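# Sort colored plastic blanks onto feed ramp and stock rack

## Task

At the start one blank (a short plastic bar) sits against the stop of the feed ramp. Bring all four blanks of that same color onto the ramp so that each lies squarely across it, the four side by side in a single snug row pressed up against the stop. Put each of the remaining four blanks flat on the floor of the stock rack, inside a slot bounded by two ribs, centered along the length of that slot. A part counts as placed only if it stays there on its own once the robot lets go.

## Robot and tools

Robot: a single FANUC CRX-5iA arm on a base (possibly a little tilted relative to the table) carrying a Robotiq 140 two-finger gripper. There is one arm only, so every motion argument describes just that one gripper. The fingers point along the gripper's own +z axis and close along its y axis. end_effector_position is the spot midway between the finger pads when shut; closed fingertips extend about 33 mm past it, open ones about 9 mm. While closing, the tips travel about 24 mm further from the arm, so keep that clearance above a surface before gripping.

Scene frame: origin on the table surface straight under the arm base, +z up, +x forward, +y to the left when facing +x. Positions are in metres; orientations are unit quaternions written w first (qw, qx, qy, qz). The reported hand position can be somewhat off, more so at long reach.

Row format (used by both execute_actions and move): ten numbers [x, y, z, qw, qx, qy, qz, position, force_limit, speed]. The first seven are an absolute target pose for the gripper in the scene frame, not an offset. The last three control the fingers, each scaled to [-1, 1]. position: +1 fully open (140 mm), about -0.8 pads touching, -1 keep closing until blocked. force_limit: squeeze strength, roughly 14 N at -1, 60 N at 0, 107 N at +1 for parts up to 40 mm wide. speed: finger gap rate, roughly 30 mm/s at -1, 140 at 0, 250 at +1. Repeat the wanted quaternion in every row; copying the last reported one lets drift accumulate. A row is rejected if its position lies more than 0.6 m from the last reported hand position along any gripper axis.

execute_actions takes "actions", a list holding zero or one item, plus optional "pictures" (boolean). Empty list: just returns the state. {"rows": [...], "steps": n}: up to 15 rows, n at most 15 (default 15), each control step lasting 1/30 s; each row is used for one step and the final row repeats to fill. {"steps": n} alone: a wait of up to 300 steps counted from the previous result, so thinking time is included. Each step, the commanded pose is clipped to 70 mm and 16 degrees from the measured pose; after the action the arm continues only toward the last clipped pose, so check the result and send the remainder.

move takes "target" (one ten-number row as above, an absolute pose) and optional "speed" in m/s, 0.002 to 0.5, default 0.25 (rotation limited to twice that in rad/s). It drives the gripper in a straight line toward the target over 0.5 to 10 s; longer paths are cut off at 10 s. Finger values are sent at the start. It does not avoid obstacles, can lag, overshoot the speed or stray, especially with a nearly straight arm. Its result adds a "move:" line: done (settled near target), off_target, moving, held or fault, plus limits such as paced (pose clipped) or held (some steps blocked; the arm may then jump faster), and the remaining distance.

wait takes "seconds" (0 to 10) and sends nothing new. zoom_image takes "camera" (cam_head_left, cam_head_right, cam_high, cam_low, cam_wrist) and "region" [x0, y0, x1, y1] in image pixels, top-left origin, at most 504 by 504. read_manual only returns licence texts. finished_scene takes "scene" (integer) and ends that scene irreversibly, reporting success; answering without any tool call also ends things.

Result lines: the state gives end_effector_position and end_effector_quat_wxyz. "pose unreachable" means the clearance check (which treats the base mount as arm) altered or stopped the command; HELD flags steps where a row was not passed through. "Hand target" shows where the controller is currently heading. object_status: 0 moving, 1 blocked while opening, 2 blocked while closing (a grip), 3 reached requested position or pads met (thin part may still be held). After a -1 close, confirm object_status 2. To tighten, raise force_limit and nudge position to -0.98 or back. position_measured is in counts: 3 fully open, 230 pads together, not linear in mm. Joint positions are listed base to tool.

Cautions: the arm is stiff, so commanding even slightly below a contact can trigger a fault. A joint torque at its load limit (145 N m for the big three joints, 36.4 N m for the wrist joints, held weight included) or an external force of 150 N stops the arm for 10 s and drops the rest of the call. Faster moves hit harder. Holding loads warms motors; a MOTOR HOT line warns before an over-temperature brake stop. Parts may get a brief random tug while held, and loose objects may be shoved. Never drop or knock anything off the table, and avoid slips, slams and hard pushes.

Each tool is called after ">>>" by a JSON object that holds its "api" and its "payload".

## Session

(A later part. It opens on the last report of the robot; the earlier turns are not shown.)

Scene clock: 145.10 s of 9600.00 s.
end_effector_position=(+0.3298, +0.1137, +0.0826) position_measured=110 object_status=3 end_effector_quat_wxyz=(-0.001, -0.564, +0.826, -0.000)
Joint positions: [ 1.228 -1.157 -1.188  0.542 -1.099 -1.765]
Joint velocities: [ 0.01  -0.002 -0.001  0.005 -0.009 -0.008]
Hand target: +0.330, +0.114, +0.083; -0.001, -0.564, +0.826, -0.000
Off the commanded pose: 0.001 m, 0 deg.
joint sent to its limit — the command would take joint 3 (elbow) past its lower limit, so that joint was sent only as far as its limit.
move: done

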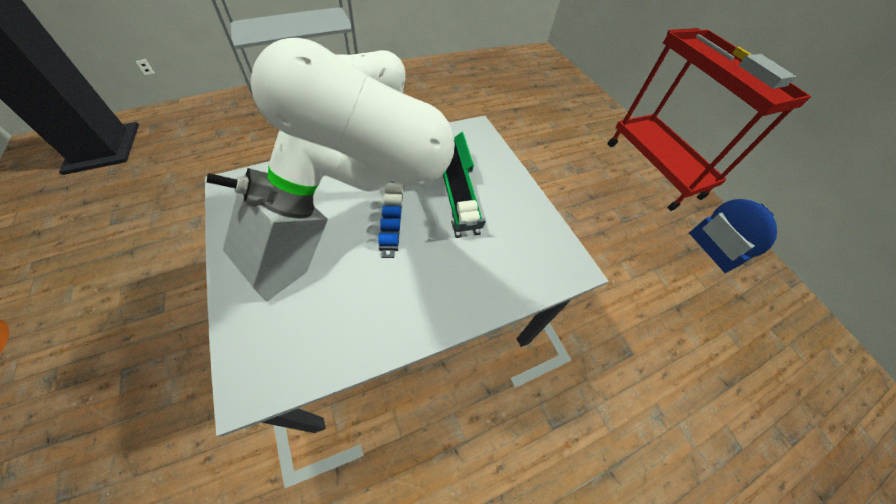

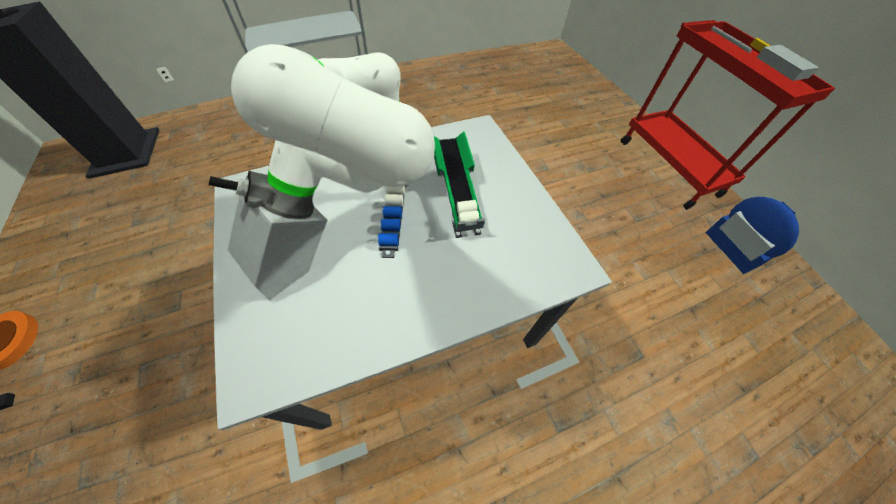

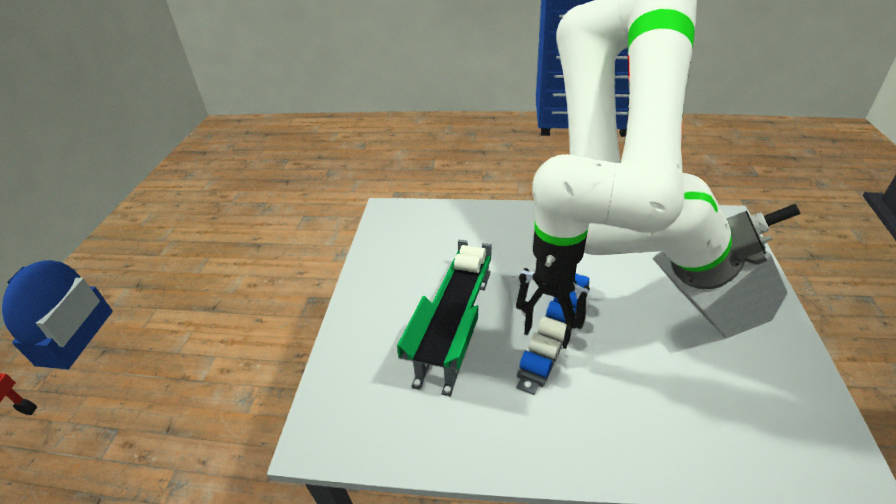

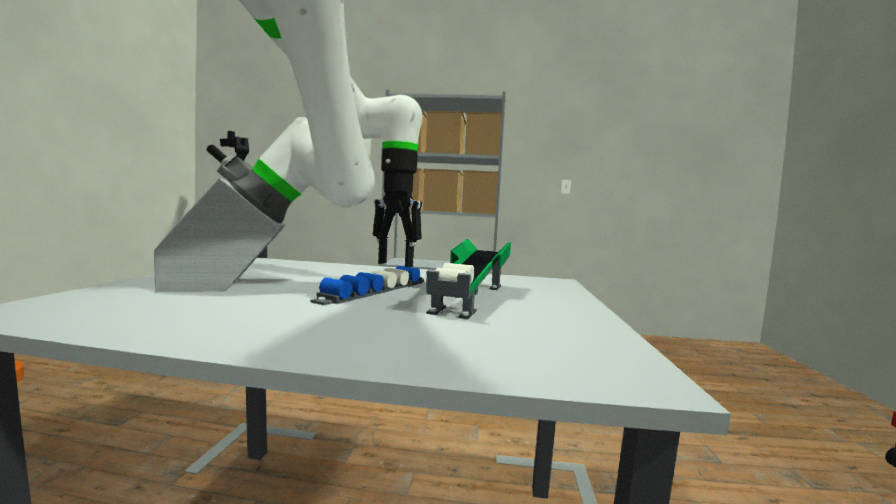

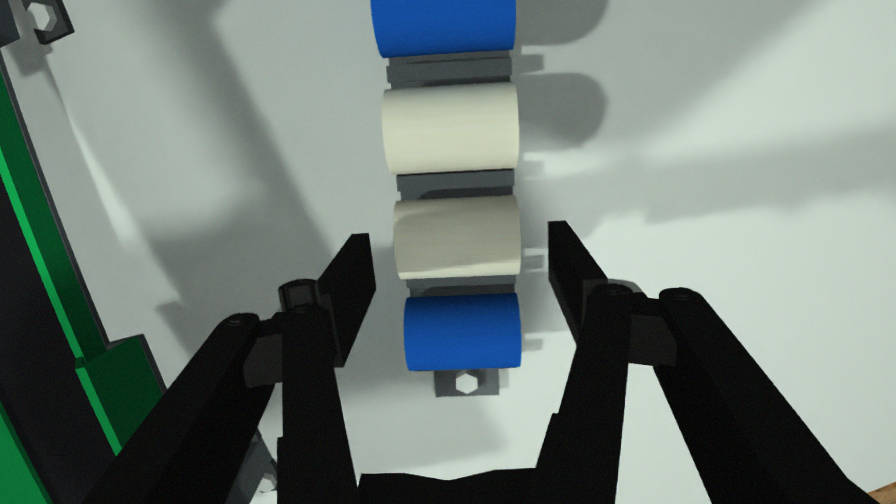

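>>> {"api": "move", "payload": {"target": [0.332,0.1207,0.082,0.108,0.558,-0.820,0.0735,0.15,0.3,-0.5], "speed": 0.06}}

>>> {"api": "move", "payload": {"target": [0.332,0.1207,0.0568,0.108,0.558,-0.820,0.0735,0.15,0.3,-0.5], "speed": 0.03}}

Scene clock: 158.13 s of 9600.00 s.
end_effector_position=(+0.3319, +0.1205, +0.0821) position_measured=110 object_status=3 end_effector_quat_wxyz=(-0.108, -0.558, +0.820, -0.074)
Joint positions: [ 1.244 -0.769 -1.014  0.527 -1.174 -1.875]
Joint velocities: [-0.     0.001  0.001 -0.    -0.001  0.001]
Hand target: +0.332, +0.120, +0.082; -0.108, -0.558, +0.820, -0.074
Off the commanded pose: 0.000 m, 0 deg.
After step 90, 7.63 s passed at rest.
move: done

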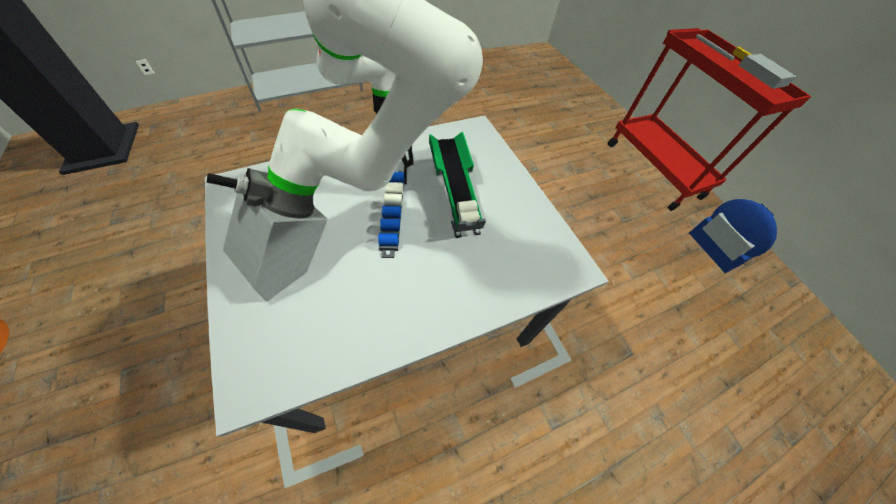

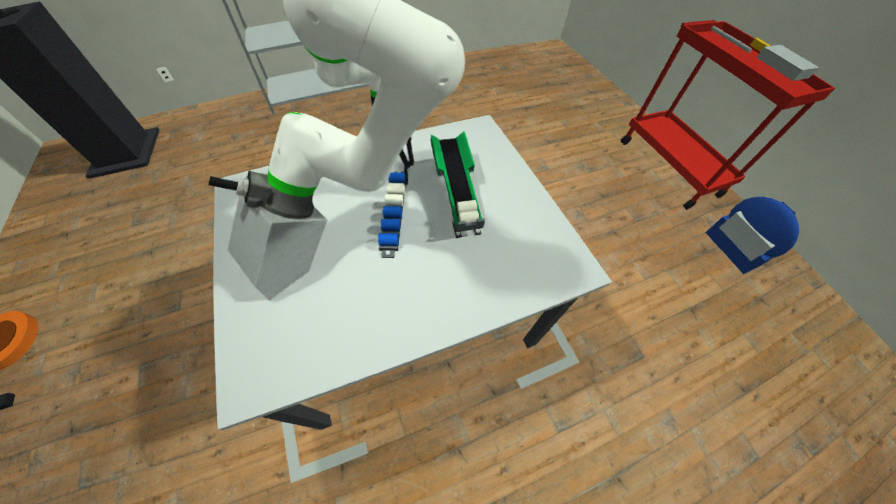

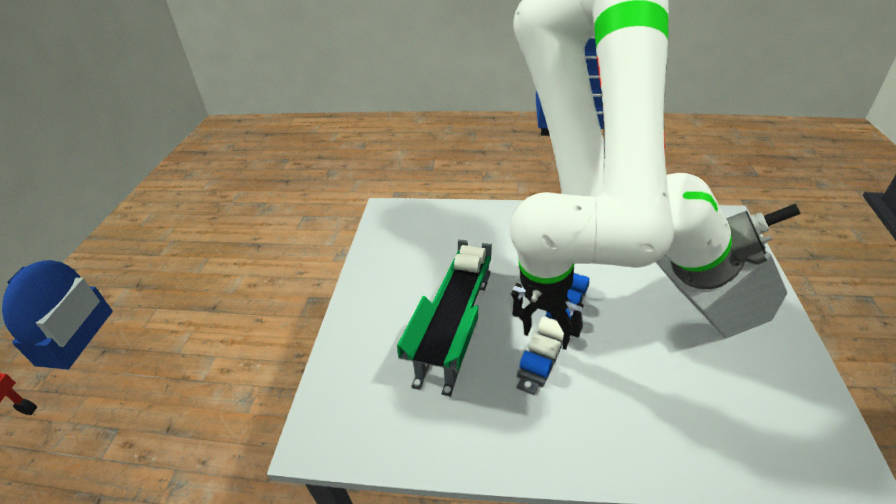

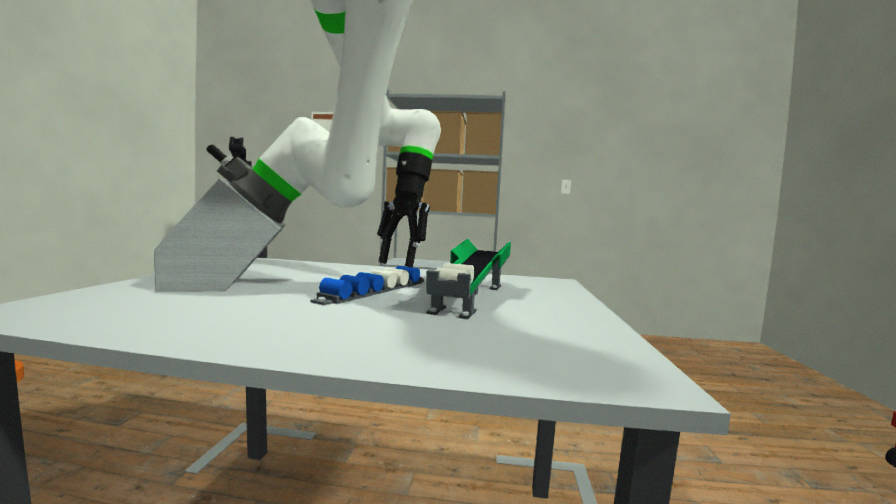

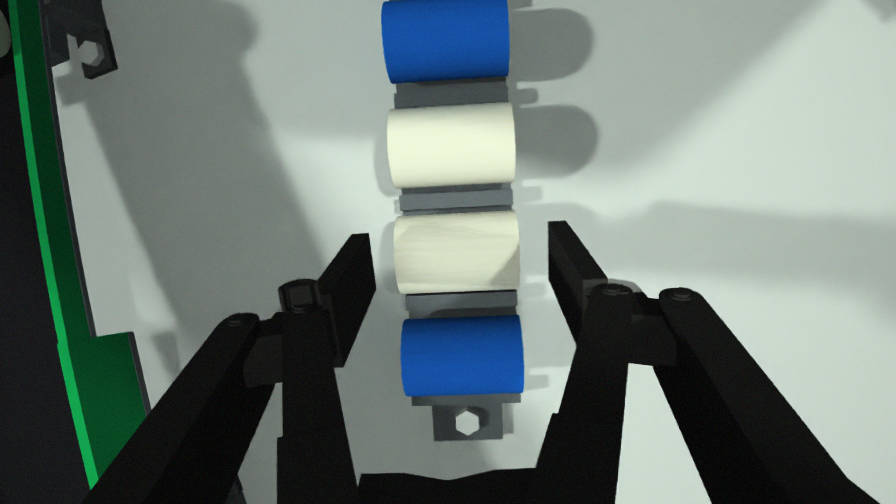

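Scene clock: 159.23 s of 9600.00 s.
end_effector_position=(+0.3319, +0.1206, +0.0568) position_measured=110 object_status=3 end_effector_quat_wxyz=(-0.108, -0.558, +0.820, -0.073)
Joint positions: [ 1.164 -0.684 -1.033  0.543 -1.046 -1.86 ]
Joint velocities: [-0.     0.    -0.    -0.     0.    -0.001]
Hand target: +0.332, +0.121, +0.057; -0.108, -0.558, +0.820, -0.073
Off the commanded pose: 0.000 m, 0 deg.
move: done

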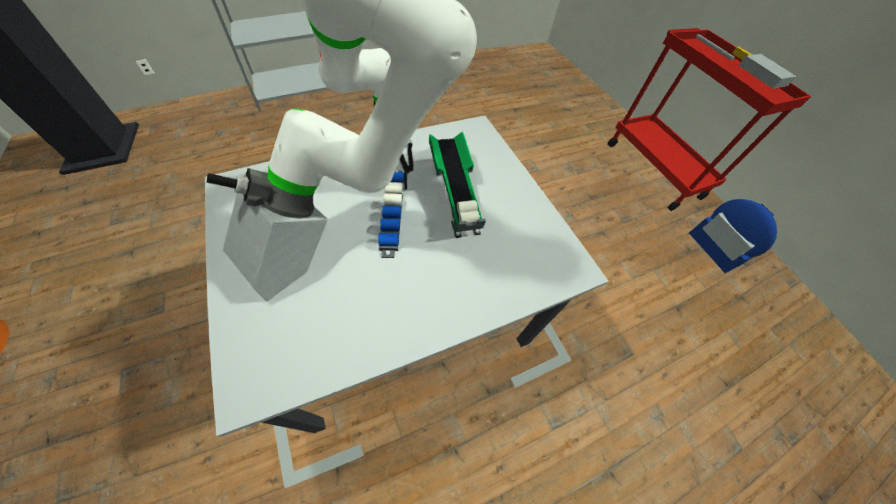

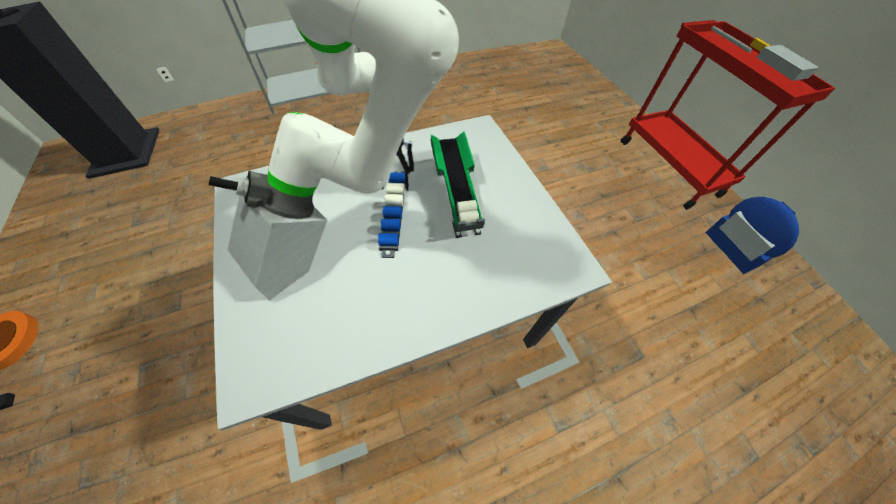

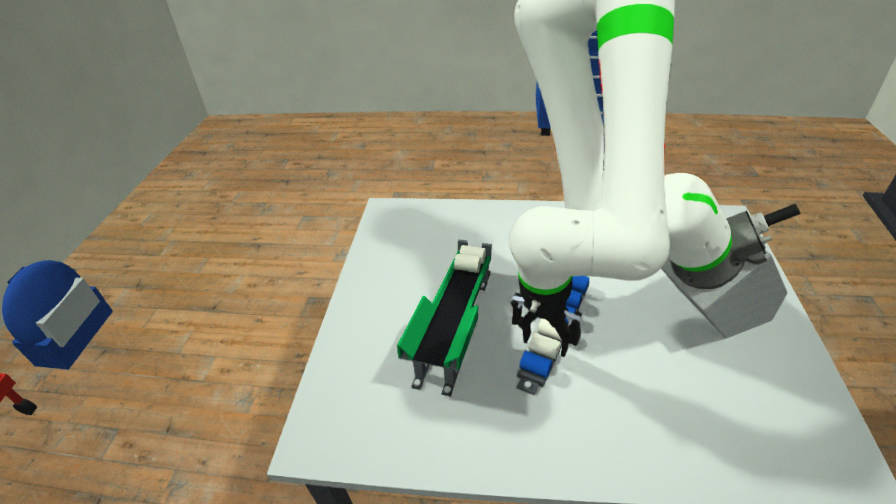

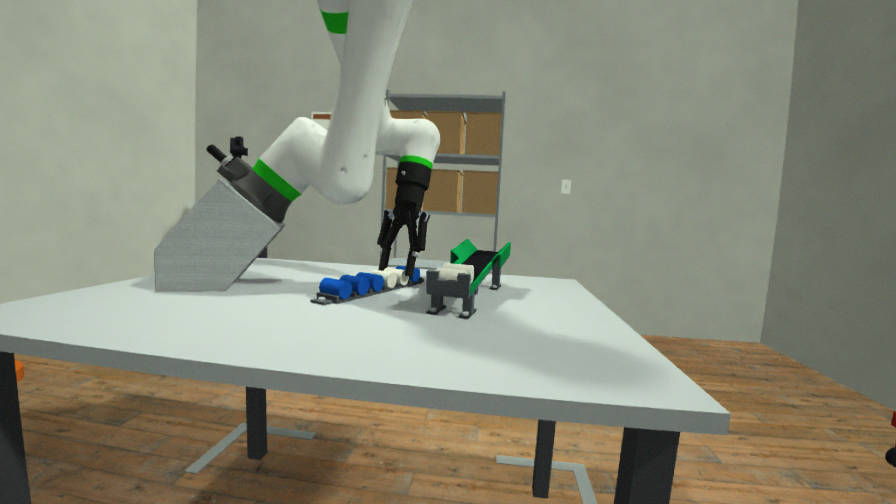

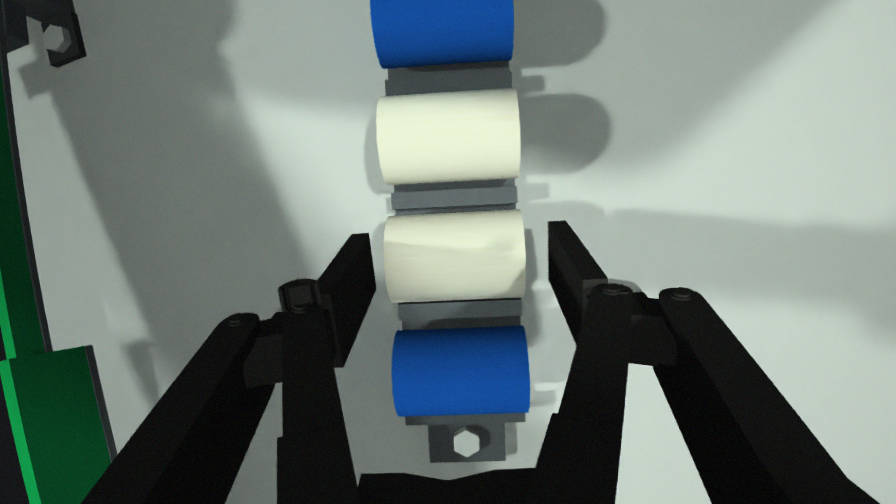

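>>> {"api": "execute_actions", "payload": {"actions": [{"rows":[[0.3331,0.1208,0.0565,0.108,0.558,-0.820,0.0735,0.15,0.3,-0.5],[0.3331,0.1208,0.0565,0.108,0.558,-0.820,0.0735,0.15,0.3,-0.5],[0.3342,0.1209,0.0562,0.108,0.558,-0.820,0.0735,0.15,0.3,-0.5]],"steps":8}], "pictures": false}}

>>> {"api": "execute_actions", "payload": {"actions": [{"rows":[[0.3342,0.1209,0.0562,0.108,0.558,-0.820,0.0735,-1,0.3,-0.5]],"steps":15}], "pictures": false}}

>>> {"api": "move", "payload": {"target": [0.3342,0.1209,0.102,0.108,0.558,-0.820,0.0735,-1,0.3,-0.5], "speed": 0.06}}

Scene clock: 165.37 s of 9600.00 s.
end_effector_position=(+0.3342, +0.1209, +0.0562) position_measured=110 object_status=3 end_effector_quat_wxyz=(-0.108, -0.558, +0.820, -0.073)
Joint positions: [ 1.154 -0.676 -1.027  0.543 -1.039 -1.851]
Joint velocities: [-0.004  0.002  0.002 -0.002  0.001  0.004]
Hand target: +0.334, +0.121, +0.056; -0.108, -0.558, +0.820, -0.073
Off the commanded pose: 0.000 m, 0 deg.
Steps of this call (steps 1 to 90: nothing new was sent; then 2.87 s passed at rest; steps 91 to 98: all 8 steps of this action). Readings (end_effector_position | what the end effector reports):
91: (+0.3319, +0.1206, +0.0568) | position_measured=110 object_status=3
92: (+0.3323, +0.1207, +0.0567) | position_measured=110 object_status=3
94: (+0.3333, +0.1208, +0.0564) | position_measured=110 object_status=3
98: the state above

Scene clock: 165.87 s of 9600.00 s.
end_effector_position=(+0.3343, +0.1210, +0.0562) position_measured=146 object_status=2 end_effector_quat_wxyz=(-0.108, -0.558, +0.820, -0.073)
Joint positions: [ 1.153 -0.676 -1.027  0.543 -1.039 -1.851]
Joint velocities: [-0.     0.    -0.    -0.    -0.001  0.   ]
Hand target: +0.334, +0.121, +0.056; -0.108, -0.558, +0.820, -0.073
Off the commanded pose: 0.000 m, 0 deg.
Steps of this call (steps 1 to 15: all 15 steps of this action). Readings (end_effector_position | what the end effector reports):
1: (+0.3342, +0.1209, +0.0562) | position_measured=110 object_status=0
2: (+0.3342, +0.1209, +0.0562) | position_measured=111 object_status=0
4: (+0.3342, +0.1209, +0.0562) | position_measured=120 object_status=0
8: (+0.3342, +0.1209, +0.0562) | position_measured=139 object_status=0
15: the state above

Scene clock: 167.20 s of 9600.00 s.
end_effector_position=(+0.3345, +0.1212, +0.1021) position_measured=146 object_status=2 end_effector_quat_wxyz=(-0.108, -0.558, +0.820, -0.074)
Joint positions: [ 1.303 -0.824 -0.991  0.519 -1.271 -1.885]
Joint velocities: [ 0.001 -0.001 -0.004  0.001 -0.003 -0.002]
Hand target: +0.334, +0.121, +0.102; -0.108, -0.558, +0.819, -0.074
Off the commanded pose: 0.000 m, 0 deg.
move: done

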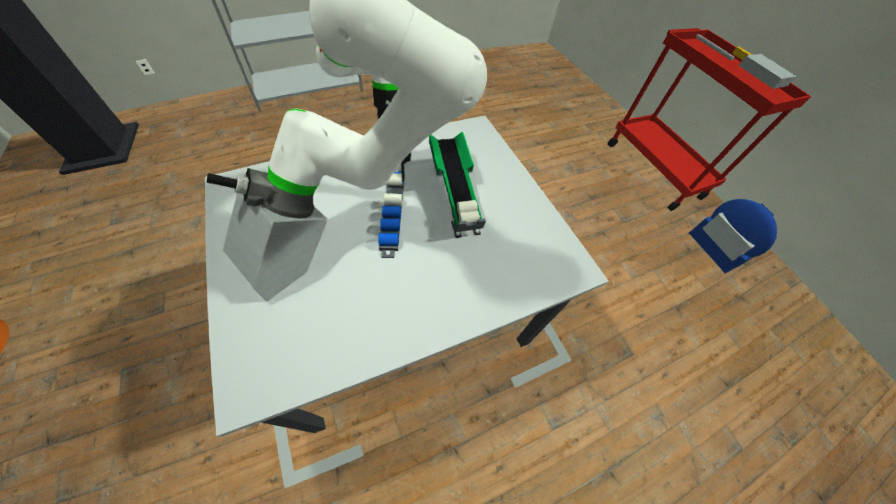

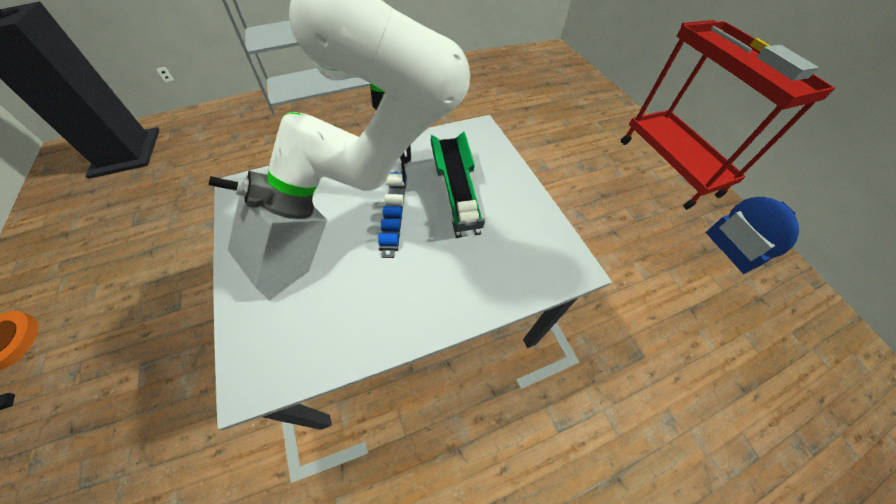

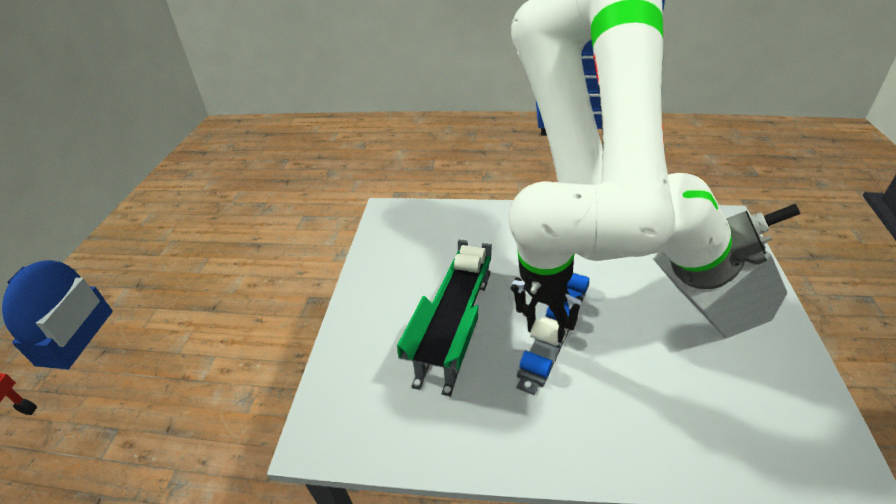

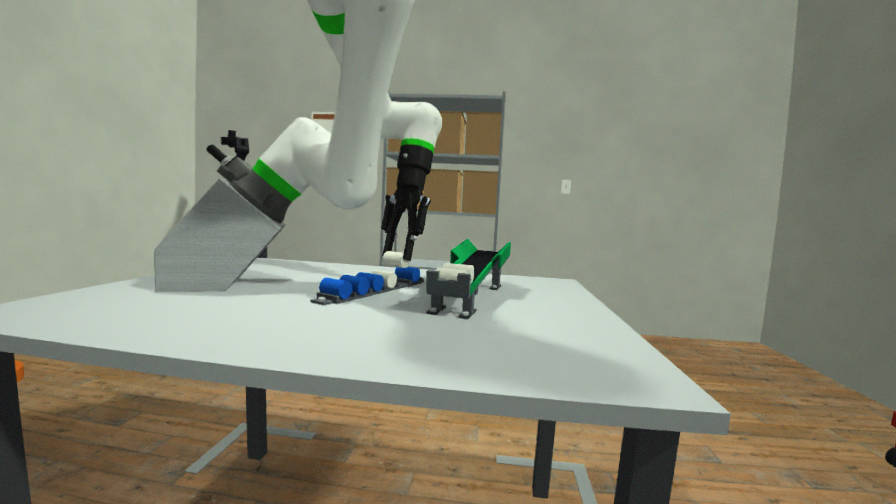

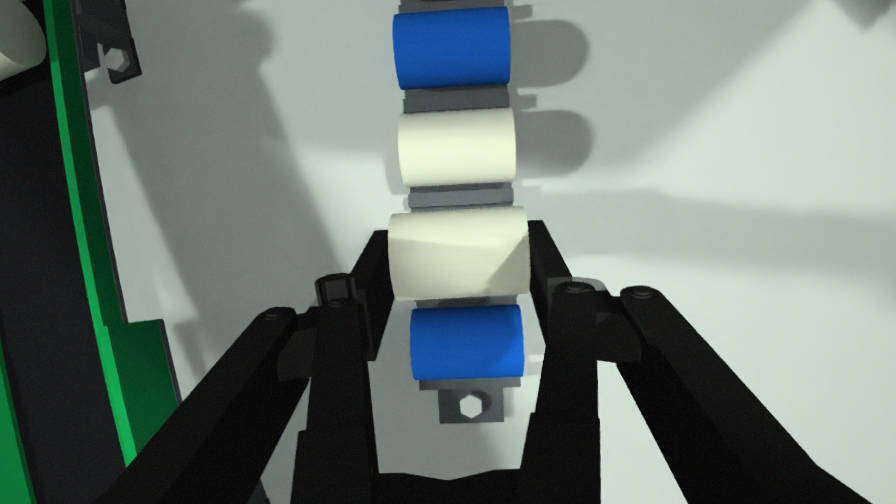

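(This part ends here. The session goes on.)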